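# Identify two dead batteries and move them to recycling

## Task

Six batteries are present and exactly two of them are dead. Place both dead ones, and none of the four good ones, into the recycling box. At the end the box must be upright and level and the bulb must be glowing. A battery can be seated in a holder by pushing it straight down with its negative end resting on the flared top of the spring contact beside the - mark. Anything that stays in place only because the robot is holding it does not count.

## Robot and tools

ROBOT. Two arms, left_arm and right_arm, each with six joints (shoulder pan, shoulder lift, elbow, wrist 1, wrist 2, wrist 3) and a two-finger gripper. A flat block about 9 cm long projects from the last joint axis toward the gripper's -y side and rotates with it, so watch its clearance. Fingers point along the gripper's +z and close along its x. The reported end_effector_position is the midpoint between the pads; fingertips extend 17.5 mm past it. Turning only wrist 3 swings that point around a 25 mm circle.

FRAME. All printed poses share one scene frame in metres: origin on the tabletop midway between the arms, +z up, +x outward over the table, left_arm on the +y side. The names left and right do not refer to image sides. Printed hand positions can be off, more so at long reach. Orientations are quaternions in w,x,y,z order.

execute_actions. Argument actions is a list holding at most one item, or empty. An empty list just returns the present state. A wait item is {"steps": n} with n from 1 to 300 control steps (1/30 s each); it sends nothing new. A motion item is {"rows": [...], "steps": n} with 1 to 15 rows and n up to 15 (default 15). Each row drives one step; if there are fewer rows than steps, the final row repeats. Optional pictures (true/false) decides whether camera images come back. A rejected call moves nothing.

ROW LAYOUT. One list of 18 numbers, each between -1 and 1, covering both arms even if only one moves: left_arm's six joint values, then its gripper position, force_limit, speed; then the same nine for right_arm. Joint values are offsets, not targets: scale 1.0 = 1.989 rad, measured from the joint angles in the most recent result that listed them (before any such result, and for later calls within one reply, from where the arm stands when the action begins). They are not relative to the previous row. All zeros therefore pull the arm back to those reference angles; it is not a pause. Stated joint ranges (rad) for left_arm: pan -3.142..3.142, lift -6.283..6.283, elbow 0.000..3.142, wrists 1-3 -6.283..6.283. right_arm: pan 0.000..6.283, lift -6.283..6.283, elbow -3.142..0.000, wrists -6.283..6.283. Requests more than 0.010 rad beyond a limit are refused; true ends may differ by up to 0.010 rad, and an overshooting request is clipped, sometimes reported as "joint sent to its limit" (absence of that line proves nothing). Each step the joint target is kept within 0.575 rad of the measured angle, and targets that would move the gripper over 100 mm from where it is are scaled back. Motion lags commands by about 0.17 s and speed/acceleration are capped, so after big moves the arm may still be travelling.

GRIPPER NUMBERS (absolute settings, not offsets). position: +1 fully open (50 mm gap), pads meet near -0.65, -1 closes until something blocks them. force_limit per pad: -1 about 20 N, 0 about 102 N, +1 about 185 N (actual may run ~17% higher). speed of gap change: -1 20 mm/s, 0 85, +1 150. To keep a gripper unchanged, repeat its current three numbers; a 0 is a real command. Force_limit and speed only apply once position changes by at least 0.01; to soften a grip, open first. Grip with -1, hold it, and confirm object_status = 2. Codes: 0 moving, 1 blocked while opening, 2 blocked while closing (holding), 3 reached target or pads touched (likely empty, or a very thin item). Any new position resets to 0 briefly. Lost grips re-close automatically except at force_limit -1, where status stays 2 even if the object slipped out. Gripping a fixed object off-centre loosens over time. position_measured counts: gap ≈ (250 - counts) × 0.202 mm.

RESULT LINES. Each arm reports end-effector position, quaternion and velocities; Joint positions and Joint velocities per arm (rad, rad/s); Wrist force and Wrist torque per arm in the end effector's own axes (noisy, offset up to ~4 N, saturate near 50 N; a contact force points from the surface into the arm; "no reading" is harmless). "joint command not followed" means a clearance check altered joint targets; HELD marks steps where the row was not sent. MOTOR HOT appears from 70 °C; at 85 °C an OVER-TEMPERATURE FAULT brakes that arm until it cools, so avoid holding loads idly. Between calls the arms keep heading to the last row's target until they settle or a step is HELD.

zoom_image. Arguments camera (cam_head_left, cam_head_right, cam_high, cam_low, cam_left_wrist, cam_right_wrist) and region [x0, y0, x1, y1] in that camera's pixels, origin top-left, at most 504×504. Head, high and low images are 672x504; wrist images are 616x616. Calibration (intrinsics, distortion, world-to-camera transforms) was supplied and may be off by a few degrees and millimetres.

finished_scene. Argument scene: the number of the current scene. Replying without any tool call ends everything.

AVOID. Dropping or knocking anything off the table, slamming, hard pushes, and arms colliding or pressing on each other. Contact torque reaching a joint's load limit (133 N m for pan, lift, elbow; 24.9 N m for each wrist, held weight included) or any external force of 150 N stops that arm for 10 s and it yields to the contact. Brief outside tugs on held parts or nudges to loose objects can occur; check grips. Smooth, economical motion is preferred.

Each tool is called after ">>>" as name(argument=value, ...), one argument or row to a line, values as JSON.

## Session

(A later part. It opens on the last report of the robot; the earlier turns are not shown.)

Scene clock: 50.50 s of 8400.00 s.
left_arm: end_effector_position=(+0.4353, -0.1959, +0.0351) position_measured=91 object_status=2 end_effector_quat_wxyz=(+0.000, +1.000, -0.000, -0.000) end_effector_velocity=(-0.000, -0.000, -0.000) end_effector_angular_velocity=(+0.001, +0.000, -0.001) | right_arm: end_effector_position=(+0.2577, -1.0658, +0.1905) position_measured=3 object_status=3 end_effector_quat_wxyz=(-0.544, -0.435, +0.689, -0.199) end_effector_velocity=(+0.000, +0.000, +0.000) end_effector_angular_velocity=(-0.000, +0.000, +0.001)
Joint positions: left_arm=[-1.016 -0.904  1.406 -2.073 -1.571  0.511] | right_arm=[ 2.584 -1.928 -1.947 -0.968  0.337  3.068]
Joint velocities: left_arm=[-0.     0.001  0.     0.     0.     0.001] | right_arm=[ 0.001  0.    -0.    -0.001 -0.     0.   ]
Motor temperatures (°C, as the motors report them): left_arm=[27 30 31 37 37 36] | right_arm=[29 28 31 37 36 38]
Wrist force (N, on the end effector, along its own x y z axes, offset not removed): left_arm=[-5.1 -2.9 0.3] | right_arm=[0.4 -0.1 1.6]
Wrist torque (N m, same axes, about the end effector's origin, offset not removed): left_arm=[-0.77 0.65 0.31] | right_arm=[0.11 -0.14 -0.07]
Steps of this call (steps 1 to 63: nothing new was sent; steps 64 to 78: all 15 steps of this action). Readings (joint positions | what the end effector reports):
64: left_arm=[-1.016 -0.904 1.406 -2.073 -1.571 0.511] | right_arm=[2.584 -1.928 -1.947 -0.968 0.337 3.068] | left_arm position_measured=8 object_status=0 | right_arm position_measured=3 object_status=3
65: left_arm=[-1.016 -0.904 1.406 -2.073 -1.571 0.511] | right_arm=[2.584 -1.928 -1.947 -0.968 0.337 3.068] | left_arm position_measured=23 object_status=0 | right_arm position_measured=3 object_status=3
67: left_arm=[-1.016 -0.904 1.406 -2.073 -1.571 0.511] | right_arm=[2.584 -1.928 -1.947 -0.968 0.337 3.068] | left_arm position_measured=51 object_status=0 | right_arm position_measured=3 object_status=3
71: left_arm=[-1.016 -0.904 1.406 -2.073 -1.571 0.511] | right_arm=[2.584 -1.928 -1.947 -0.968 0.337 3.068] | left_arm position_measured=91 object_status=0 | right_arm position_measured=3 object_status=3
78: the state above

>>> execute_actions(
  actions=[
    {"rows": [[0,-0.003,-0.0036,0.0066,0,0,-1,-0.3,0,0,0,0,0,0,0,1,0,0],[0,-0.006,-0.007,0.013,0,0,-1,-0.3,0,0,0,0,0,0,0,1,0,0],[0,-0.009,-0.0105,0.0195,0,0,-1,-0.3,0,0,0,0,0,0,0,1,0,0],[0,-0.012,-0.014,0.026,0,0,-1,-0.3,0,0,0,0,0,0,0,1,0,0],[0,-0.016,-0.018,0.034,0,0,-1,-0.3,0,0,0,0,0,0,0,1,0,0],[0,-0.02,-0.022,0.042,0,0,-1,-0.3,0,0,0,0,0,0,0,1,0,0],[0,-0.026,-0.029,0.055,0,0,-1,-0.3,0,0,0,0,0,0,0,1,0,0],[0,-0.033,-0.0356,0.0686,0,0,-1,-0.3,0,0,0,0,0,0,0,1,0,0]], "steps": 15},
  ],
  pictures=false,
)

>>> execute_actions(
  actions=[
    {"steps": 15},
  ],
)

>>> zoom_image(
  camera="cam_high",
  region=[200, 230, 320, 340],
)

Scene clock: 57.67 s of 8400.00 s.
left_arm: end_effector_position=(+0.4355, -0.1963, +0.0942) position_measured=91 object_status=2 end_effector_quat_wxyz=(+0.000, +1.000, -0.000, -0.000) end_effector_velocity=(-0.002, +0.003, +0.050) end_effector_angular_velocity=(+0.003, +0.002, -0.002) | right_arm: end_effector_position=(+0.2577, -1.0658, +0.1905) position_measured=3 object_status=3 end_effector_quat_wxyz=(-0.544, -0.435, +0.689, -0.199) end_effector_velocity=(-0.000, -0.000, -0.000) end_effector_angular_velocity=(+0.001, +0.001, -0.000)
Joint positions: left_arm=[-1.016 -0.964  1.342 -1.95  -1.571  0.511] | right_arm=[ 2.584 -1.928 -1.947 -0.968  0.337  3.068]
Joint velocities: left_arm=[-0.    -0.05  -0.054  0.108 -0.     0.001] | right_arm=[-0.    -0.    -0.    -0.001  0.     0.   ]
Motor temperatures (°C, as the motors report them): left_arm=[27 30 31 37 37 36] | right_arm=[29 28 31 37 36 38]
Wrist force (N, on the end effector, along its own x y z axes, offset not removed): left_arm=[-0.3 1.3 2.5] | right_arm=[0.2 0.4 3.0]
Wrist torque (N m, same axes, about the end effector's origin, offset not removed): left_arm=[-0.20 0.20 0.28] | right_arm=[0.22 -0.21 -0.14]
Steps of this call (steps 1 to 15: the robot went on to your last target; steps 16 to 90: nothing new was sent; then 3.67 s passed at rest; steps 91 to 105: all 15 steps of this action). Readings (joint positions | what the end effector reports):
91: left_arm=[-1.016 -0.904 1.406 -2.073 -1.571 0.511] | right_arm=[2.584 -1.928 -1.947 -0.968 0.337 3.068] | left_arm position_measured=91 object_status=2 | right_arm position_measured=3 object_status=3
92: left_arm=[-1.016 -0.905 1.405 -2.072 -1.571 0.511] | right_arm=[2.584 -1.928 -1.947 -0.968 0.337 3.068] | left_arm position_measured=91 object_status=2 | right_arm position_measured=3 object_status=3
94: left_arm=[-1.016 -0.910 1.400 -2.061 -1.571 0.511] | right_arm=[2.584 -1.928 -1.947 -0.968 0.337 3.068] | left_arm position_measured=91 object_status=2 | right_arm position_measured=3 object_status=3
98: left_arm=[-1.016 -0.930 1.378 -2.020 -1.571 0.511] | right_arm=[2.584 -1.928 -1.947 -0.968 0.337 3.068] | left_arm position_measured=91 object_status=2 | right_arm position_measured=3 object_status=3
105: the state above

Scene clock: 58.17 s of 8400.00 s.
left_arm: end_effector_position=(+0.4353, -0.1959, +0.1001) position_measured=91 object_status=2 end_effector_quat_wxyz=(+0.000, +1.000, -0.000, -0.000) end_effector_velocity=(-0.000, -0.000, +0.001) end_effector_angular_velocity=(-0.000, -0.000, -0.001) | right_arm: end_effector_position=(+0.2577, -1.0658, +0.1905) position_measured=3 object_status=3 end_effector_quat_wxyz=(-0.544, -0.435, +0.689, -0.199) end_effector_velocity=(-0.000, -0.000, +0.000) end_effector_angular_velocity=(-0.000, -0.000, -0.001)
Joint positions: left_arm=[-1.016 -0.97   1.336 -1.937 -1.571  0.511] | right_arm=[ 2.584 -1.928 -1.947 -0.968  0.337  3.068]
Joint velocities: left_arm=[-0.    -0.    -0.001  0.002 -0.     0.   ] | right_arm=[-0.001  0.    -0.    -0.     0.     0.   ]
Motor temperatures (°C, as the motors report them): left_arm=[27 30 31 37 37 36] | right_arm=[29 28 31 37 36 38]
Wrist force (N, on the end effector, along its own x y z axes, offset not removed): left_arm=[-2.6 0.7 2.5] | right_arm=[-1.1 -0.1 2.4]
Wrist torque (N m, same axes, about the end effector's origin, offset not removed): left_arm=[-0.09 0.58 0.24] | right_arm=[0.16 0.04 -0.09]
Steps of this call (steps 1 to 15: the robot went on to your last target). Readings (joint positions | what the end effector reports):
1: left_arm=[-1.016 -0.965 1.340 -1.946 -1.571 0.511] | right_arm=[2.584 -1.928 -1.947 -0.968 0.337 3.068] | left_arm position_measured=91 object_status=2 | right_arm position_measured=3 object_status=3
2: left_arm=[-1.016 -0.966 1.339 -1.944 -1.571 0.511] | right_arm=[2.584 -1.928 -1.947 -0.968 0.337 3.068] | left_arm position_measured=91 object_status=2 | right_arm position_measured=3 object_status=3
4: left_arm=[-1.016 -0.968 1.338 -1.941 -1.571 0.511] | right_arm=[2.584 -1.928 -1.947 -0.968 0.337 3.068] | left_arm position_measured=91 object_status=2 | right_arm position_measured=3 object_status=3
8: left_arm=[-1.016 -0.969 1.336 -1.938 -1.571 0.511] | right_arm=[2.584 -1.928 -1.947 -0.968 0.337 3.068] | left_arm position_measured=91 object_status=2 | right_arm position_measured=3 object_status=3
15: the state above
camera_calibration (this result's frames):
cam_left_wrist: T_world_to_cam=[[0.999807, 0.017755, 0.00843749, -0.438681], [0.0148775, -0.963976, 0.265572, -0.218104], [0.0128488, -0.265395, -0.964054, 0.186727], [0, 0, 0, 1]] pos_world=[0.439442, -0.152902, 0.241639]
cam_right_wrist: T_world_to_cam=[[-0.0337285, -0.319321, 0.947046, -0.518626], [-0.590759, 0.770694, 0.23882, 0.922351], [-0.806143, -0.551421, -0.214636, -0.1913], [0, 0, 0, 1]] pos_world=[0.373179, -0.981945, 0.229827]

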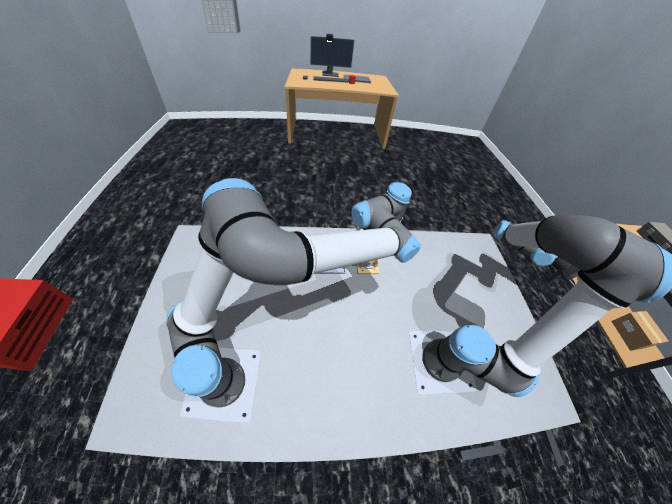

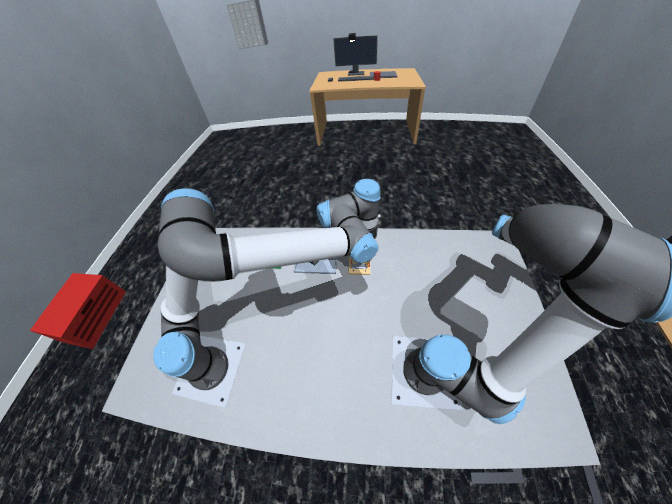

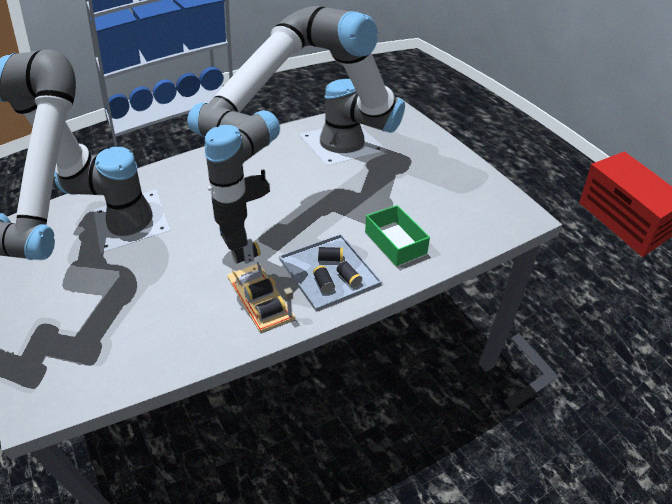

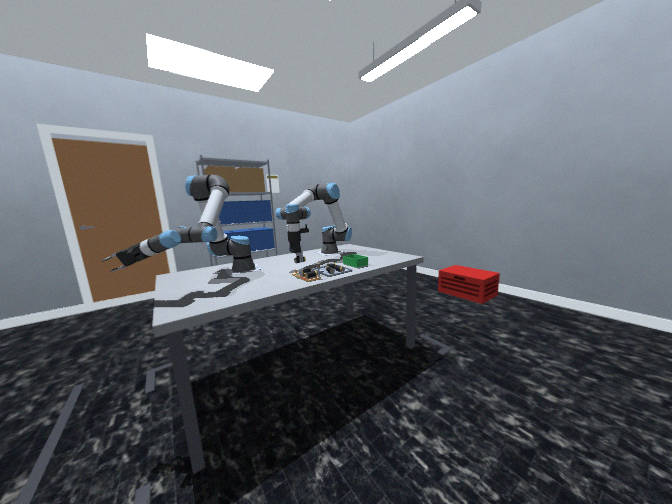

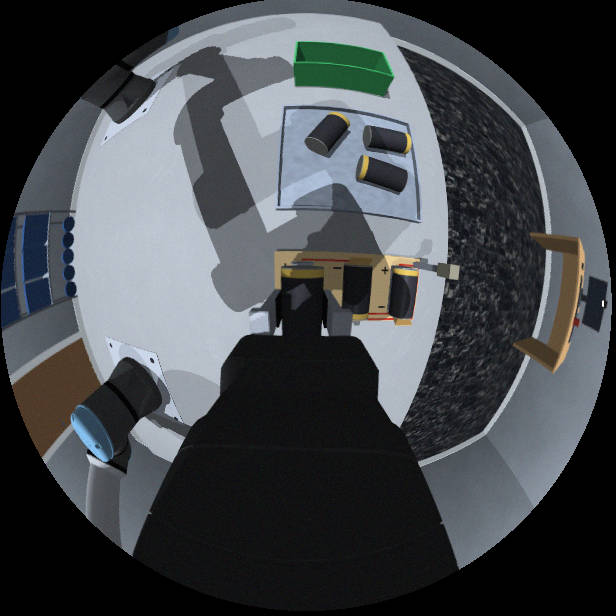

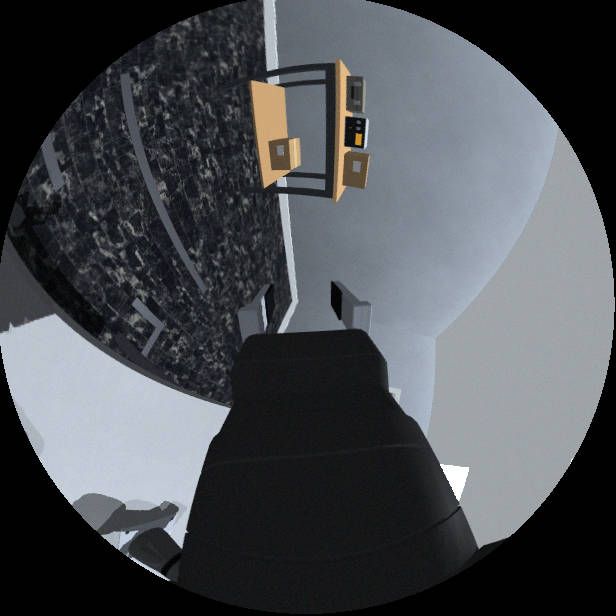

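Region (200, 230, 320, 340) of cam_high's 672x504 image, scaled by 4.200, with more detail than that image has; it fills the top 462 rows of this view, and the rest is white.

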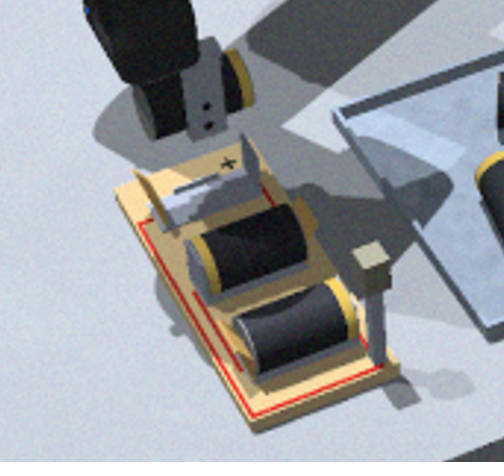

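>>> execute_actions(
  actions=[
    {"rows": [[-0.0861,-0.0522,0.1576,-0.1053,0,-0.0861,-1,-0.3,0,0,0,0,0,0,0,1,0,0]], "steps": 15},
  ],
  pictures=false,
)

>>> execute_actions(
  actions=[
    {"steps": 20},
  ],
  pictures=false,
)

>>> execute_actions(
  actions=[
    {"rows": [[0,0.005,0.0034,-0.0086,0,0,-1,-0.3,0,0,0,0,0,0,0,1,0,0],[0,0.01,0.0068,-0.0172,0,0,-1,-0.3,0,0,0,0,0,0,0,1,0,0],[0,0.0155,0.0103,-0.0258,0,0,-1,-0.3,0,0,0,0,0,0,0,1,0,0]], "steps": 15},
  ],
  pictures=false,
)

>>> execute_actions(
  actions=[
    {"steps": 10},
  ],
)

>>> zoom_image(
  camera="cam_low",
  region=[240, 230, 360, 290],
)

Scene clock: 73.73 s of 8400.00 s.
left_arm: end_effector_position=(+0.3146, -0.1973, +0.0526) position_measured=91 object_status=2 end_effector_quat_wxyz=(+0.001, +1.000, -0.000, -0.000) end_effector_velocity=(-0.042, +0.012, -0.022) end_effector_angular_velocity=(+0.013, +0.005, +0.000) | right_arm: end_effector_position=(+0.2577, -1.0658, +0.1905) position_measured=3 object_status=3 end_effector_quat_wxyz=(-0.544, -0.435, +0.689, -0.199) end_effector_velocity=(-0.000, -0.000, +0.001) end_effector_angular_velocity=(-0.001, -0.002, -0.000)
Joint positions: left_arm=[-1.181 -1.07   1.635 -2.138 -1.571  0.346] | right_arm=[ 2.584 -1.928 -1.947 -0.968  0.337  3.068]
Joint velocities: left_arm=[-0.056 -0.032  0.116 -0.071 -0.    -0.056] | right_arm=[-0.     0.001  0.     0.001  0.    -0.   ]
Motor temperatures (°C, as the motors report them): left_arm=[27 30 31 37 37 36] | right_arm=[29 28 31 37 36 38]
Wrist force (N, on the end effector, along its own x y z axes, offset not removed): left_arm=[0.1 -2.5 1.4] | right_arm=[-0.2 0.5 3.4]
Wrist torque (N m, same axes, about the end effector's origin, offset not removed): left_arm=[-0.84 0.13 0.03] | right_arm=[0.22 -0.17 -0.16]
Steps of this call (steps 1 to 15: the robot went on to your last target; steps 16 to 90: nothing new was sent; then 12.07 s passed at rest; steps 91 to 105: all 15 steps of this action). Readings (joint positions | what the end effector reports):
91: left_arm=[-1.017 -0.970 1.336 -1.937 -1.571 0.511] | right_arm=[2.584 -1.928 -1.947 -0.968 0.337 3.068] | left_arm position_measured=91 object_status=2 | right_arm position_measured=3 object_status=3
92: left_arm=[-1.022 -0.976 1.342 -1.942 -1.571 0.505] | right_arm=[2.584 -1.928 -1.947 -0.968 0.337 3.068] | left_arm position_measured=91 object_status=2 | right_arm position_measured=3 object_status=3
94: left_arm=[-1.063 -1.003 1.399 -1.990 -1.571 0.463] | right_arm=[2.584 -1.928 -1.947 -0.968 0.337 3.068] | left_arm position_measured=91 object_status=2 | right_arm position_measured=3 object_status=3
98: left_arm=[-1.140 -1.046 1.549 -2.085 -1.571 0.388] | right_arm=[2.584 -1.928 -1.947 -0.968 0.337 3.068] | left_arm position_measured=91 object_status=2 | right_arm position_measured=3 object_status=3
105: the state above

Scene clock: 74.40 s of 8400.00 s.
left_arm: end_effector_position=(+0.3097, -0.1958, +0.0499) position_measured=91 object_status=2 end_effector_quat_wxyz=(+0.000, +1.000, -0.000, -0.000) end_effector_velocity=(-0.000, +0.000, -0.000) end_effector_angular_velocity=(+0.001, +0.000, -0.000) | right_arm: end_effector_position=(+0.2577, -1.0658, +0.1905) position_measured=3 object_status=3 end_effector_quat_wxyz=(-0.544, -0.435, +0.689, -0.199) end_effector_velocity=(+0.000, -0.000, +0.001) end_effector_angular_velocity=(-0.002, -0.002, -0.000)
Joint positions: left_arm=[-1.188 -1.073  1.649 -2.146 -1.571  0.34 ] | right_arm=[ 2.584 -1.928 -1.947 -0.968  0.337  3.068]
Joint velocities: left_arm=[-0.  0.  0. -0.  0.  0.] | right_arm=[-0.     0.001 -0.     0.001 -0.     0.   ]
Motor temperatures (°C, as the motors report them): left_arm=[27 30 31 37 37 36] | right_arm=[29 28 31 37 36 38]
Wrist force (N, on the end effector, along its own x y z axes, offset not removed): left_arm=[-2.3 -0.6 1.8] | right_arm=[-0.1 0.1 1.9]
Wrist torque (N m, same axes, about the end effector's origin, offset not removed): left_arm=[-0.38 0.55 0.21] | right_arm=[0.12 -0.13 -0.10]
Steps of this call (steps 1 to 20: the robot went on to your last target). Readings (joint positions | what the end effector reports):
1: left_arm=[-1.183 -1.071 1.639 -2.140 -1.571 0.344] | right_arm=[2.584 -1.928 -1.947 -0.968 0.337 3.068] | left_arm position_measured=91 object_status=2 | right_arm position_measured=3 object_status=3
2: left_arm=[-1.184 -1.071 1.641 -2.142 -1.571 0.343] | right_arm=[2.584 -1.928 -1.947 -0.968 0.337 3.068] | left_arm position_measured=91 object_status=2 | right_arm position_measured=3 object_status=3
4: left_arm=[-1.186 -1.072 1.645 -2.144 -1.571 0.342] | right_arm=[2.584 -1.928 -1.947 -0.968 0.337 3.068] | left_arm position_measured=91 object_status=2 | right_arm position_measured=3 object_status=3
8: left_arm=[-1.187 -1.073 1.648 -2.146 -1.571 0.340] | right_arm=[2.584 -1.928 -1.947 -0.968 0.337 3.068] | left_arm position_measured=91 object_status=2 | right_arm position_measured=3 object_status=3
20: the state above

Scene clock: 74.90 s of 8400.00 s.
left_arm: end_effector_position=(+0.3097, -0.1958, +0.0277) position_measured=91 object_status=2 end_effector_quat_wxyz=(+0.000, +1.000, -0.000, -0.000) end_effector_velocity=(-0.000, -0.000, -0.006) end_effector_angular_velocity=(+0.000, +0.000, -0.002) | right_arm: end_effector_position=(+0.2577, -1.0658, +0.1905) position_measured=3 object_status=3 end_effector_quat_wxyz=(-0.544, -0.435, +0.689, -0.199) end_effector_velocity=(+0.000, -0.000, -0.000) end_effector_angular_velocity=(-0.000, -0.000, +0.000)
Joint positions: left_arm=[-1.188 -1.044  1.669 -2.196 -1.571  0.34 ] | right_arm=[ 2.584 -1.928 -1.947 -0.968  0.337  3.068]
Joint velocities: left_arm=[-0.001  0.008  0.006 -0.014  0.     0.001] | right_arm=[-0.    -0.     0.     0.001  0.    -0.   ]
Motor temperatures (°C, as the motors report them): left_arm=[27 30 31 37 37 36] | right_arm=[29 28 31 37 36 38]
Wrist force (N, on the end effector, along its own x y z axes, offset not removed): left_arm=[-1.5 0.8 2.8] | right_arm=[-0.2 0.5 2.5]
Wrist torque (N m, same axes, about the end effector's origin, offset not removed): left_arm=[-0.10 0.35 0.19] | right_arm=[0.25 -0.12 -0.14]
Steps of this call (steps 1 to 15: all 15 steps of this action). Readings (joint positions | what the end effector reports):
1: left_arm=[-1.188 -1.073 1.649 -2.147 -1.571 0.340] | right_arm=[2.584 -1.928 -1.947 -0.968 0.337 3.068] | left_arm position_measured=91 object_status=2 | right_arm position_measured=3 object_status=3
2: left_arm=[-1.188 -1.072 1.650 -2.149 -1.571 0.340] | right_arm=[2.584 -1.928 -1.947 -0.968 0.337 3.068] | left_arm position_measured=91 object_status=2 | right_arm position_measured=3 object_status=3
4: left_arm=[-1.188 -1.064 1.655 -2.162 -1.571 0.340] | right_arm=[2.584 -1.928 -1.947 -0.968 0.337 3.068] | left_arm position_measured=91 object_status=2 | right_arm position_measured=3 object_status=3
8: left_arm=[-1.188 -1.050 1.665 -2.186 -1.571 0.340] | right_arm=[2.584 -1.928 -1.947 -0.968 0.337 3.068] | left_arm position_measured=91 object_status=2 | right_arm position_measured=3 object_status=3
15: the state above

Scene clock: 75.23 s of 8400.00 s.
left_arm: end_effector_position=(+0.3097, -0.1958, +0.0270) position_measured=91 object_status=2 end_effector_quat_wxyz=(+0.000, +1.000, -0.000, -0.000) end_effector_velocity=(+0.000, +0.000, -0.000) end_effector_angular_velocity=(-0.000, -0.000, -0.000) | right_arm: end_effector_position=(+0.2577, -1.0658, +0.1905) position_measured=3 object_status=3 end_effector_quat_wxyz=(-0.544, -0.435, +0.689, -0.199) end_effector_velocity=(+0.001, +0.000, -0.000) end_effector_angular_velocity=(+0.001, +0.000, +0.001)
Joint positions: left_arm=[-1.188 -1.043  1.669 -2.198 -1.571  0.34 ] | right_arm=[ 2.584 -1.928 -1.947 -0.968  0.337  3.068]
Joint velocities: left_arm=[ 0.     0.     0.001 -0.001 -0.     0.001] | right_arm=[ 0.001 -0.    -0.    -0.001  0.     0.   ]
Motor temperatures (°C, as the motors report them): left_arm=[27 30 31 37 37 36] | right_arm=[29 28 31 37 36 38]
Wrist force (N, on the end effector, along its own x y z axes, offset not removed): left_arm=[0.2 -0.2 0.6] | right_arm=[0.5 1.4 1.1]
Wrist torque (N m, same axes, about the end effector's origin, offset not removed): left_arm=[-0.37 0.10 0.04] | right_arm=[0.33 -0.30 -0.10]
Steps of this call (steps 1 to 10: the robot went on to your last target). Readings (joint positions | what the end effector reports):
1: left_arm=[-1.188 -1.043 1.669 -2.197 -1.571 0.340] | right_arm=[2.584 -1.928 -1.947 -0.968 0.337 3.068] | left_arm position_measured=91 object_status=2 | right_arm position_measured=3 object_status=3
2: left_arm=[-1.188 -1.043 1.669 -2.197 -1.571 0.340] | right_arm=[2.584 -1.928 -1.947 -0.968 0.337 3.068] | left_arm position_measured=91 object_status=2 | right_arm position_measured=3 object_status=3
4: left_arm=[-1.188 -1.043 1.669 -2.197 -1.571 0.340] | right_arm=[2.584 -1.928 -1.947 -0.968 0.337 3.068] | left_arm position_measured=91 object_status=2 | right_arm position_measured=3 object_status=3
8: left_arm=[-1.188 -1.043 1.669 -2.198 -1.571 0.340] | right_arm=[2.584 -1.928 -1.947 -0.968 0.337 3.068] | left_arm position_measured=91 object_status=2 | right_arm position_measured=3 object_status=3
10: the state above
camera_calibration (this result's frames):
cam_left_wrist: T_world_to_cam=[[0.999808, 0.0177559, 0.00828779, -0.312517], [0.0149214, -0.964044, 0.265323, -0.196751], [0.0127008, -0.265148, -0.964124, 0.118], [0, 0, 0, 1]] pos_world=[0.313894, -0.15284, 0.168559]
cam_right_wrist: T_world_to_cam=[[-0.0337287, -0.319321, 0.947046, -0.518626], [-0.590759, 0.770694, 0.23882, 0.922351], [-0.806143, -0.551421, -0.214636, -0.191299], [0, 0, 0, 1]] pos_world=[0.373179, -0.981945, 0.229827]

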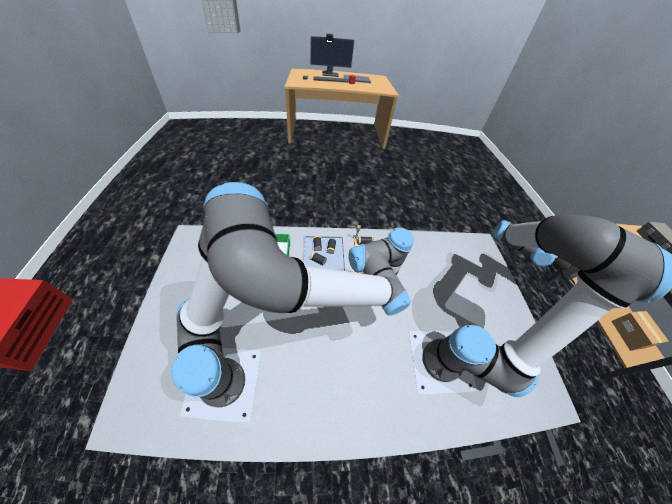

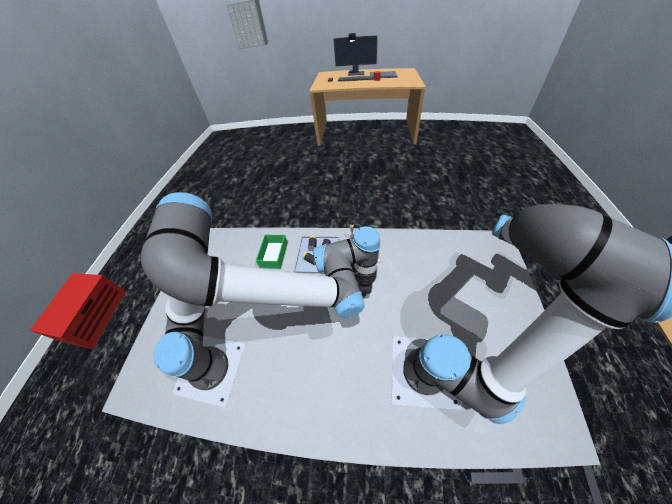

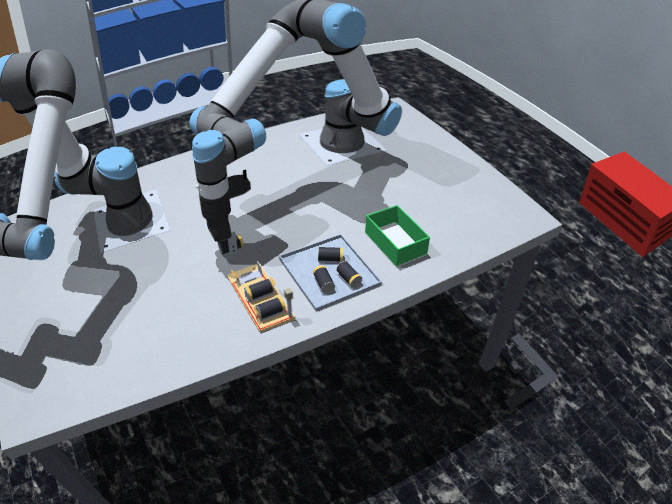

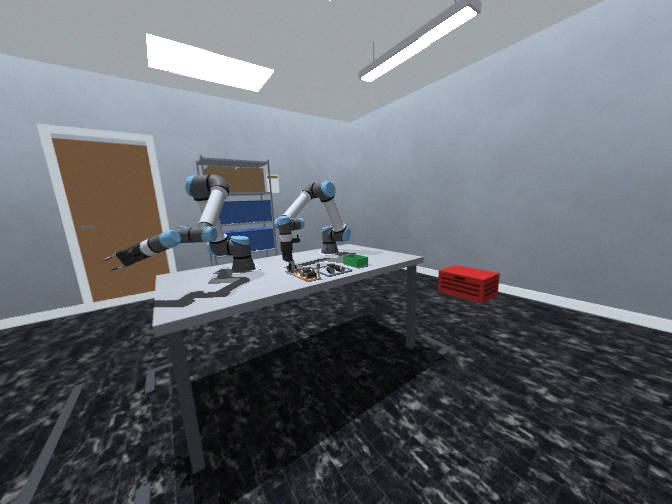

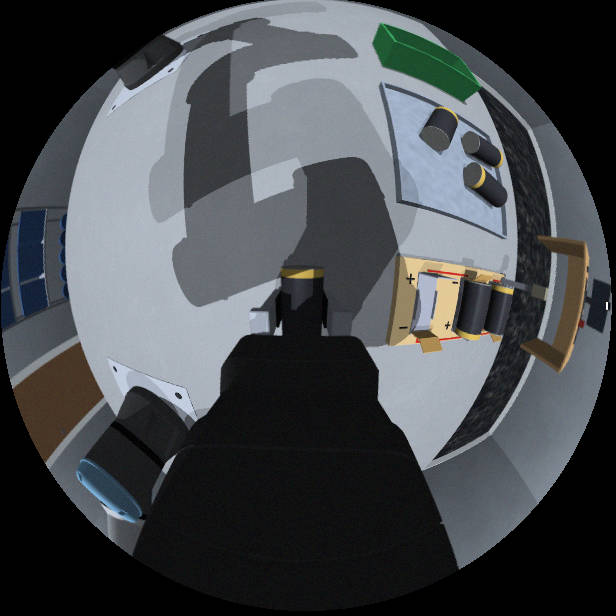

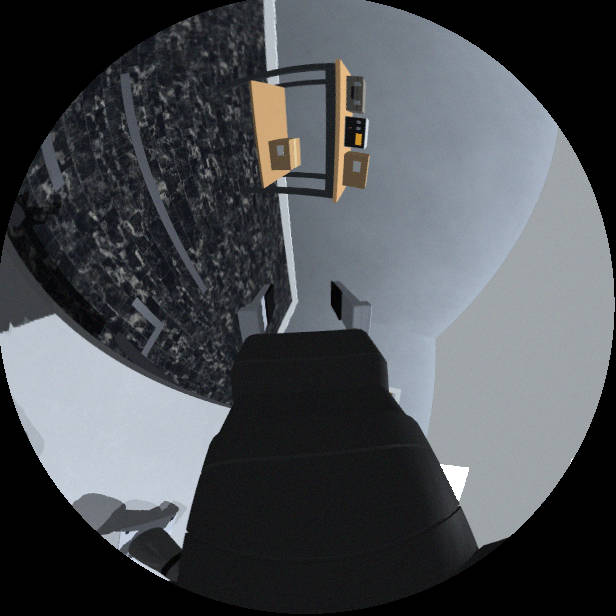

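Region (240, 230, 360, 290) of cam_low's 672x504 image, scaled by 4.200, with more detail than that image has.

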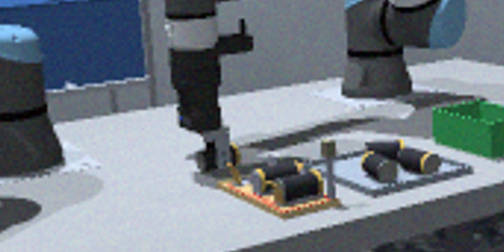

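Down 3 mm steps, watching force.

>>> execute_actions(
  actions=[
    {"rows": [[0,0.002,0.0013,-0.0033,0,0,-1,-0.3,0,0,0,0,0,0,0,1,0,0]], "steps": 15},
  ],
  pictures=false,
)

>>> execute_actions(
  actions=[
    {"rows": [[0,0.0014,0.0009,-0.0023,0,0,-1,-0.3,0,0,0,0,0,0,0,1,0,0]], "steps": 15},
  ],
  pictures=false,
)

Scene clock: 77.37 s of 8400.00 s.
left_arm: end_effector_position=(+0.3097, -0.1958, +0.0241) position_measured=91 object_status=2 end_effector_quat_wxyz=(+0.000, +1.000, -0.000, -0.000) end_effector_velocity=(+0.000, +0.000, +0.000) end_effector_angular_velocity=(-0.001, -0.000, +0.001) | right_arm: end_effector_position=(+0.2577, -1.0658, +0.1905) position_measured=3 object_status=3 end_effector_quat_wxyz=(-0.544, -0.435, +0.689, -0.199) end_effector_velocity=(+0.000, +0.000, -0.000) end_effector_angular_velocity=(-0.000, +0.000, +0.000)
Joint positions: left_arm=[-1.188 -1.039  1.672 -2.204 -1.571  0.34 ] | right_arm=[ 2.584 -1.928 -1.947 -0.968  0.337  3.068]
Joint velocities: left_arm=[ 0.    -0.001  0.001 -0.001 -0.    -0.001] | right_arm=[ 0. -0. -0.  0. -0. -0.]
Motor temperatures (°C, as the motors report them): left_arm=[27 30 31 37 37 36] | right_arm=[29 28 31 37 36 38]
Wrist force (N, on the end effector, along its own x y z axes, offset not removed): left_arm=[-3.4 -2.5 2.7] | right_arm=[0.1 0.8 2.5]
Wrist torque (N m, same axes, about the end effector's origin, offset not removed): left_arm=[-0.48 0.68 0.22] | right_arm=[0.27 -0.21 -0.08]
Steps of this call (steps 1 to 15: the robot went on to your last target; steps 16 to 49: nothing new was sent; steps 50 to 64: all 15 steps of this action). Readings (joint positions | what the end effector reports):
50: left_arm=[-1.188 -1.043 1.670 -2.198 -1.571 0.340] | right_arm=[2.584 -1.928 -1.947 -0.968 0.337 3.068] | left_arm position_measured=91 object_status=2 | right_arm position_measured=3 object_status=3
51: left_arm=[-1.188 -1.042 1.670 -2.199 -1.571 0.340] | right_arm=[2.584 -1.928 -1.947 -0.968 0.337 3.068] | left_arm position_measured=91 object_status=2 | right_arm position_measured=3 object_status=3
53: left_arm=[-1.188 -1.041 1.671 -2.201 -1.571 0.340] | right_arm=[2.584 -1.928 -1.947 -0.968 0.337 3.068] | left_arm position_measured=91 object_status=2 | right_arm position_measured=3 object_status=3
57: left_arm=[-1.188 -1.039 1.672 -2.203 -1.571 0.340] | right_arm=[2.584 -1.928 -1.947 -0.968 0.337 3.068] | left_arm position_measured=91 object_status=2 | right_arm position_measured=3 object_status=3
64: the state above

Scene clock: 77.87 s of 8400.00 s.
left_arm: end_effector_position=(+0.3097, -0.1958, +0.0222) position_measured=91 object_status=2 end_effector_quat_wxyz=(+0.000, +1.000, -0.000, -0.000) end_effector_velocity=(-0.000, +0.000, -0.001) end_effector_angular_velocity=(+0.001, +0.000, +0.001) | right_arm: end_effector_position=(+0.2577, -1.0658, +0.1905) position_measured=3 object_status=3 end_effector_quat_wxyz=(-0.544, -0.435, +0.689, -0.199) end_effector_velocity=(-0.000, +0.000, +0.001) end_effector_angular_velocity=(+0.000, -0.001, -0.000)
Joint positions: left_arm=[-1.188 -1.036  1.674 -2.209 -1.571  0.34 ] | right_arm=[ 2.584 -1.928 -1.947 -0.968  0.337  3.068]
Joint velocities: left_arm=[ 0.     0.001  0.001 -0.001 -0.    -0.001] | right_arm=[-0.     0.001 -0.    -0.001  0.001  0.   ]
Motor temperatures (°C, as the motors report them): left_arm=[27 30 31 37 37 36] | right_arm=[29 28 31 37 36 38]
Wrist force (N, on the end effector, along its own x y z axes, offset not removed): left_arm=[-7.5 -17.0 -50.0] | right_arm=[0.0 1.1 0.9]
Wrist torque (N m, same axes, about the end effector's origin, offset not removed): left_arm=[-0.06 -0.07 -0.01] | right_arm=[0.28 -0.17 -0.14]
Steps of this call (steps 1 to 15: all 15 steps of this action). Readings (joint positions | what the end effector reports):
1: left_arm=[-1.188 -1.039 1.672 -2.204 -1.571 0.340] | right_arm=[2.584 -1.928 -1.947 -0.968 0.337 3.068] | left_arm position_measured=91 object_status=2 | right_arm position_measured=3 object_status=3
2: left_arm=[-1.188 -1.038 1.672 -2.205 -1.571 0.340] | right_arm=[2.584 -1.928 -1.947 -0.968 0.337 3.068] | left_arm position_measured=91 object_status=2 | right_arm position_measured=3 object_status=3
4: left_arm=[-1.188 -1.038 1.673 -2.206 -1.571 0.340] | right_arm=[2.584 -1.928 -1.947 -0.968 0.337 3.068] | left_arm position_measured=91 object_status=2 | right_arm position_measured=3 object_status=3
8: left_arm=[-1.188 -1.037 1.673 -2.208 -1.571 0.340] | right_arm=[2.584 -1.928 -1.947 -0.968 0.337 3.068] | left_arm position_measured=91 object_status=2 | right_arm position_measured=3 object_status=3
15: the state above

>>> execute_actions(
  actions=[
    {"rows": [[0,-0.001,-0.0006,0.0016,0,0,1,-0.3,0,0,0,0,0,0,0,1,0,0]], "steps": 12},
  ],
  pictures=false,
)

>>> execute_actions(
  actions=[
    {"rows": [[0,-0.045,-0.034,0.079,0,0,1,-0.3,0,0,0,0,0,0,0,1,0,0]], "steps": 15},
  ],
  pictures=false,
)

Scene clock: 82.37 s of 8400.00 s.
left_arm: end_effector_position=(+0.3097, -0.1958, +0.0235) position_measured=3 object_status=0 end_effector_quat_wxyz=(+0.000, +1.000, -0.000, -0.000) end_effector_velocity=(+0.000, -0.000, +0.002) end_effector_angular_velocity=(-0.002, -0.001, -0.000) | right_arm: end_effector_position=(+0.2577, -1.0658, +0.1905) position_measured=3 object_status=3 end_effector_quat_wxyz=(-0.544, -0.435, +0.689, -0.199) end_effector_velocity=(-0.000, -0.000, -0.000) end_effector_angular_velocity=(+0.001, +0.001, -0.000)
Joint positions: left_arm=[-1.188 -1.038  1.673 -2.206 -1.571  0.34 ] | right_arm=[ 2.584 -1.928 -1.947 -0.968  0.337  3.068]
Joint velocities: left_arm=[-0.    -0.003 -0.001  0.002 -0.    -0.   ] | right_arm=[-0.    -0.     0.    -0.001 -0.    -0.   ]
Motor temperatures (°C, as the motors report them): left_arm=[27 30 31 37 37 36] | right_arm=[29 28 31 37 36 38]
Wrist force (N, on the end effector, along its own x y z axes, offset not removed): left_arm=[-0.7 0.1 2.3] | right_arm=[0.4 -0.8 1.9]
Wrist torque (N m, same axes, about the end effector's origin, offset not removed): left_arm=[-0.03 0.31 0.37] | right_arm=[-0.04 -0.23 -0.13]
Steps of this call (steps 1 to 15: the robot went on to your last target; steps 16 to 90: nothing new was sent; then 1.10 s passed at rest; steps 91 to 102: all 12 steps of this action). Readings (joint positions | what the end effector reports):
91: left_arm=[-1.188 -1.036 1.674 -2.209 -1.571 0.340] | right_arm=[2.584 -1.928 -1.947 -0.968 0.337 3.068] | left_arm position_measured=85 object_status=0 | right_arm position_measured=3 object_status=3
92: left_arm=[-1.188 -1.036 1.674 -2.208 -1.571 0.340] | right_arm=[2.584 -1.928 -1.947 -0.968 0.337 3.068] | left_arm position_measured=71 object_status=0 | right_arm position_measured=3 object_status=3
94: left_arm=[-1.188 -1.036 1.674 -2.207 -1.571 0.340] | right_arm=[2.584 -1.928 -1.947 -0.968 0.337 3.068] | left_arm position_measured=43 object_status=0 | right_arm position_measured=3 object_status=3
98: left_arm=[-1.188 -1.038 1.673 -2.206 -1.571 0.340] | right_arm=[2.584 -1.928 -1.947 -0.968 0.337 3.068] | left_arm position_measured=3 object_status=0 | right_arm position_measured=3 object_status=3
102: the state above

Scene clock: 82.87 s of 8400.00 s.
left_arm: end_effector_position=(+0.3094, -0.1950, +0.0919) position_measured=3 object_status=3 end_effector_quat_wxyz=(+0.000, +1.000, -0.000, -0.000) end_effector_velocity=(-0.001, +0.003, +0.014) end_effector_angular_velocity=(+0.005, +0.002, -0.002) | right_arm: end_effector_position=(+0.2577, -1.0658, +0.1905) position_measured=3 object_status=3 end_effector_quat_wxyz=(-0.544, -0.435, +0.689, -0.199) end_effector_velocity=(-0.001, -0.000, -0.000) end_effector_angular_velocity=(+0.000, -0.000, -0.001)
Joint positions: left_arm=[-1.188 -1.125  1.607 -2.053 -1.571  0.34 ] | right_arm=[ 2.584 -1.928 -1.947 -0.968  0.337  3.068]
Joint velocities: left_arm=[-0.    -0.019 -0.014  0.038 -0.     0.001] | right_arm=[-0.001  0.     0.    -0.     0.    -0.   ]
Motor temperatures (°C, as the motors report them): left_arm=[27 30 31 37 37 36] | right_arm=[29 28 31 37 36 38]
Wrist force (N, on the end effector, along its own x y z axes, offset not removed): left_arm=[-4.0 -0.6 1.1] | right_arm=[0.7 -0.4 2.4]
Wrist torque (N m, same axes, about the end effector's origin, offset not removed): left_arm=[-0.34 0.87 0.28] | right_arm=[-0.04 -0.23 -0.17]
Steps of this call (steps 1 to 15: all 15 steps of this action). Readings (joint positions | what the end effector reports):
1: left_arm=[-1.188 -1.038 1.672 -2.205 -1.571 0.340] | right_arm=[2.584 -1.928 -1.947 -0.968 0.337 3.068] | left_arm position_measured=3 object_status=0 | right_arm position_measured=3 object_status=3
2: left_arm=[-1.188 -1.044 1.667 -2.199 -1.571 0.340] | right_arm=[2.584 -1.928 -1.947 -0.968 0.337 3.068] | left_arm position_measured=3 object_status=3 | right_arm position_measured=3 object_status=3
4: left_arm=[-1.188 -1.075 1.643 -2.152 -1.571 0.340] | right_arm=[2.584 -1.928 -1.947 -0.968 0.337 3.068] | left_arm position_measured=3 object_status=3 | right_arm position_measured=3 object_status=3
8: left_arm=[-1.188 -1.111 1.617 -2.082 -1.571 0.340] | right_arm=[2.584 -1.928 -1.947 -0.968 0.337 3.068] | left_arm position_measured=3 object_status=3 | right_arm position_measured=3 object_status=3
15: the state above

>>> execute_actions(
  actions=[
    {"rows": [[0.1933,-0.0553,0.099,-0.0437,0,0.4824,1,-0.3,0,0,0,0,0,0,0,1,0,0]], "steps": 15},
  ],
  pictures=false,
)

>>> execute_actions(
  actions=[
    {"steps": 30},
  ],
)

Scene clock: 87.17 s of 8400.00 s.
left_arm: end_effector_position=(+0.4449, -0.0210, +0.0826) position_measured=3 object_status=3 end_effector_quat_wxyz=(+0.001, +0.983, -0.182, +0.000) end_effector_velocity=(+0.182, +0.283, -0.020) end_effector_angular_velocity=(+0.007, +0.001, -1.615) | right_arm: end_effector_position=(+0.2577, -1.0658, +0.1905) position_measured=3 object_status=3 end_effector_quat_wxyz=(-0.544, -0.435, +0.689, -0.199) end_effector_velocity=(-0.000, -0.000, -0.000) end_effector_angular_velocity=(-0.001, -0.001, -0.001)
Joint positions: left_arm=[-0.864 -1.22   1.775 -2.127 -1.571  1.03 ] | right_arm=[ 2.584 -1.928 -1.947 -0.968  0.337  3.068]
Joint velocities: left_arm=[ 0.511 -0.129  0.244 -0.107  0.     2.126] | right_arm=[-0.    -0.001 -0.     0.002 -0.     0.   ]
Motor temperatures (°C, as the motors report them): left_arm=[27 30 31 37 37 36] | right_arm=[29 28 31 37 36 38]
Wrist force (N, on the end effector, along its own x y z axes, offset not removed): left_arm=[-3.6 -5.7 1.1] | right_arm=[0.8 1.0 1.8]
Wrist torque (N m, same axes, about the end effector's origin, offset not removed): left_arm=[-0.87 0.90 0.11] | right_arm=[0.27 -0.32 -0.11]
Steps of this call (steps 1 to 15: the robot went on to your last target; steps 16 to 90: nothing new was sent; then 0.80 s passed at rest; steps 91 to 105: all 15 steps of this action). Readings (joint positions | what the end effector reports):
91: left_arm=[-1.187 -1.128 1.605 -2.049 -1.571 0.340] | right_arm=[2.584 -1.928 -1.947 -0.968 0.337 3.068] | left_arm position_measured=3 object_status=3 | right_arm position_measured=3 object_status=3
92: left_arm=[-1.182 -1.132 1.611 -2.052 -1.572 0.345] | right_arm=[2.584 -1.928 -1.947 -0.968 0.337 3.068] | left_arm position_measured=3 object_status=3 | right_arm position_measured=3 object_status=3
94: left_arm=[-1.136 -1.147 1.638 -2.065 -1.572 0.402] | right_arm=[2.584 -1.928 -1.947 -0.968 0.337 3.068] | left_arm position_measured=3 object_status=3 | right_arm position_measured=3 object_status=3
98: left_arm=[-1.035 -1.174 1.689 -2.088 -1.571 0.572] | right_arm=[2.584 -1.928 -1.947 -0.968 0.337 3.068] | left_arm position_measured=3 object_status=3 | right_arm position_measured=3 object_status=3
105: the state above

Scene clock: 88.17 s of 8400.00 s.
left_arm: end_effector_position=(+0.4651, +0.0120, +0.0802) position_measured=3 object_status=3 end_effector_quat_wxyz=(+0.000, +0.959, -0.284, +0.000) end_effector_velocity=(-0.000, -0.000, -0.000) end_effector_angular_velocity=(+0.000, +0.000, -0.003) | right_arm: end_effector_position=(+0.2577, -1.0658, +0.1905) position_measured=3 object_status=3 end_effector_quat_wxyz=(-0.544, -0.435, +0.689, -0.199) end_effector_velocity=(+0.001, +0.000, +0.002) end_effector_angular_velocity=(-0.002, -0.002, +0.001)
Joint positions: left_arm=[-0.803 -1.235  1.804 -2.14  -1.571  1.299] | right_arm=[ 2.584 -1.928 -1.947 -0.968  0.337  3.068]
Joint velocities: left_arm=[-0.     0.     0.    -0.    -0.     0.003] | right_arm=[ 0.001  0.003 -0.    -0.    -0.    -0.   ]
Motor temperatures (°C, as the motors report them): left_arm=[27 30 31 37 37 36] | right_arm=[29 28 31 37 36 38]
Wrist force (N, on the end effector, along its own x y z axes, offset not removed): left_arm=[-4.3 -1.6 -0.8] | right_arm=[0.9 0.3 3.6]
Wrist torque (N m, same axes, about the end effector's origin, offset not removed): left_arm=[-0.68 0.99 0.24] | right_arm=[0.25 -0.26 -0.13]
Steps of this call (steps 1 to 30: the robot went on to your last target). Readings (joint positions | what the end effector reports):
1: left_arm=[-0.849 -1.224 1.782 -2.130 -1.571 1.095] | right_arm=[2.584 -1.928 -1.947 -0.968 0.337 3.068] | left_arm position_measured=3 object_status=3 | right_arm position_measured=3 object_status=3
2: left_arm=[-0.837 -1.227 1.787 -2.133 -1.571 1.146] | right_arm=[2.584 -1.928 -1.947 -0.968 0.337 3.068] | left_arm position_measured=3 object_status=3 | right_arm position_measured=3 object_status=3
4: left_arm=[-0.823 -1.230 1.794 -2.136 -1.571 1.212] | right_arm=[2.584 -1.928 -1.947 -0.968 0.337 3.068] | left_arm position_measured=3 object_status=3 | right_arm position_measured=3 object_status=3
8: left_arm=[-0.809 -1.234 1.801 -2.139 -1.571 1.271] | right_arm=[2.584 -1.928 -1.947 -0.968 0.337 3.068] | left_arm position_measured=3 object_status=3 | right_arm position_measured=3 object_status=3
30: the state above
All arms were judged still, so your last target was given up. Only a new action makes them travel on or press farther. Fingers that are still opening or closing keep moving.
camera_calibration (this result's frames):
cam_left_wrist: T_world_to_cam=[[0.848742, -0.528724, 0.0093846, -0.395298], [-0.511847, -0.816932, 0.265771, 0.2304], [-0.132853, -0.230374, -0.963991, 0.28968], [0, 0, 0, 1]] pos_world=[0.49192, 0.0459525, 0.221725]
cam_right_wrist: T_world_to_cam=[[-0.0337285, -0.319321, 0.947046, -0.518626], [-0.590759, 0.770694, 0.23882, 0.922351], [-0.806143, -0.551421, -0.214636, -0.1913], [0, 0, 0, 1]] pos_world=[0.373179, -0.981945, 0.229827]

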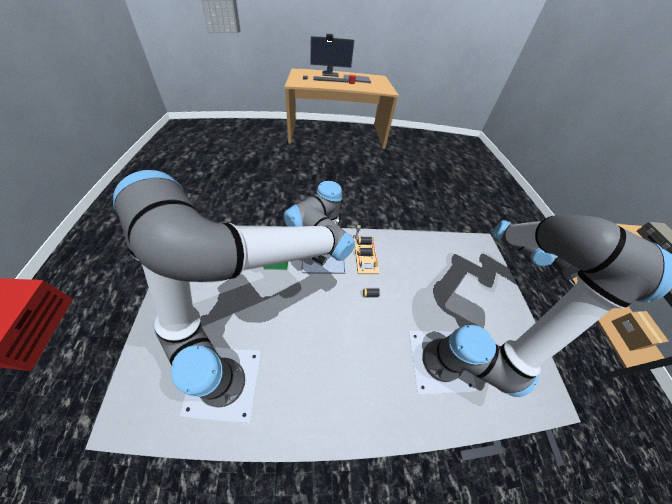

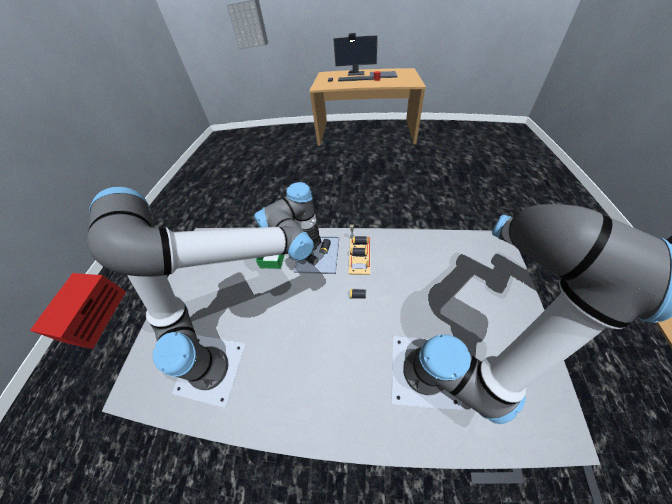

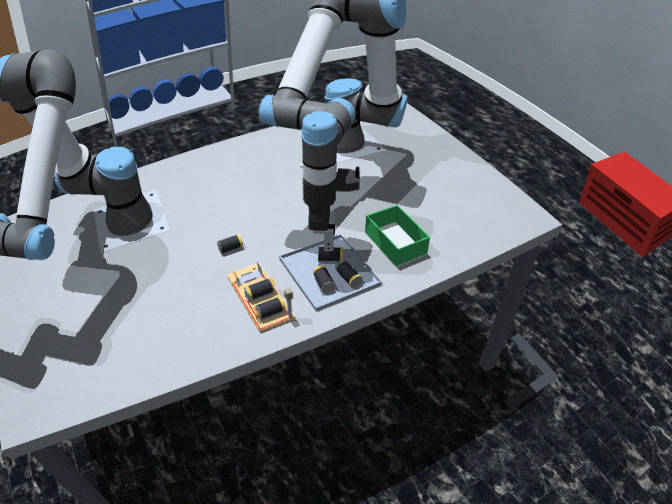

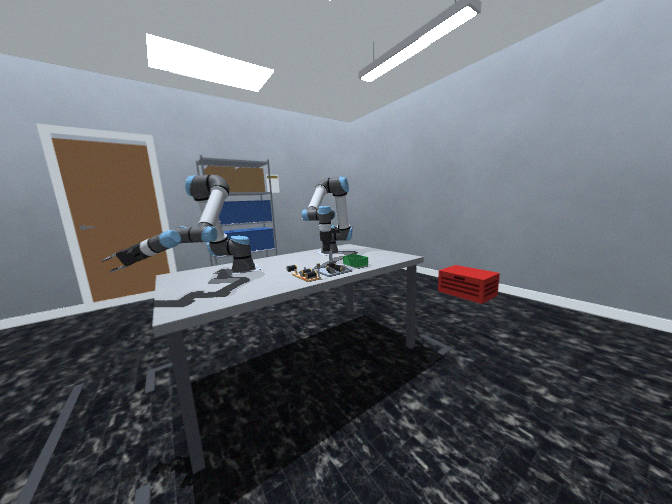

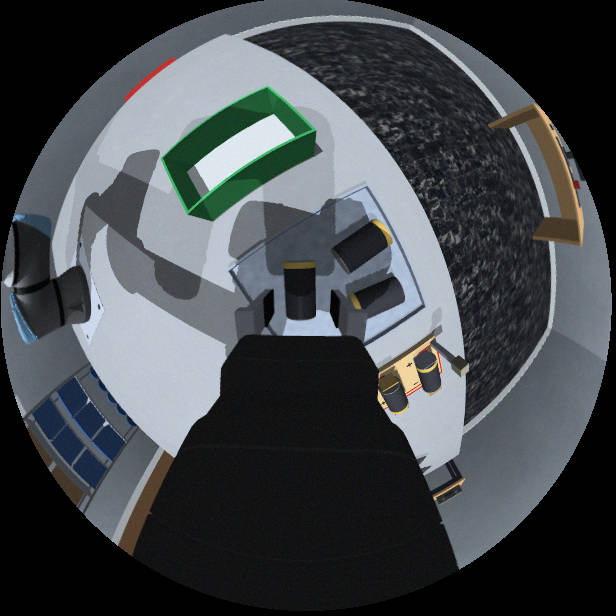

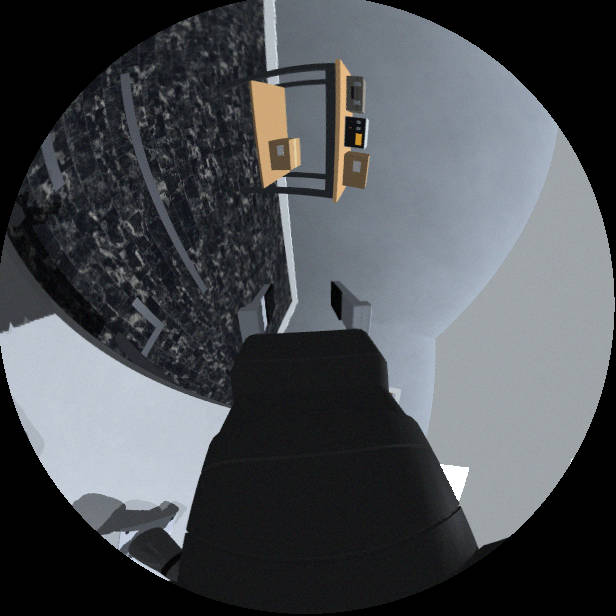

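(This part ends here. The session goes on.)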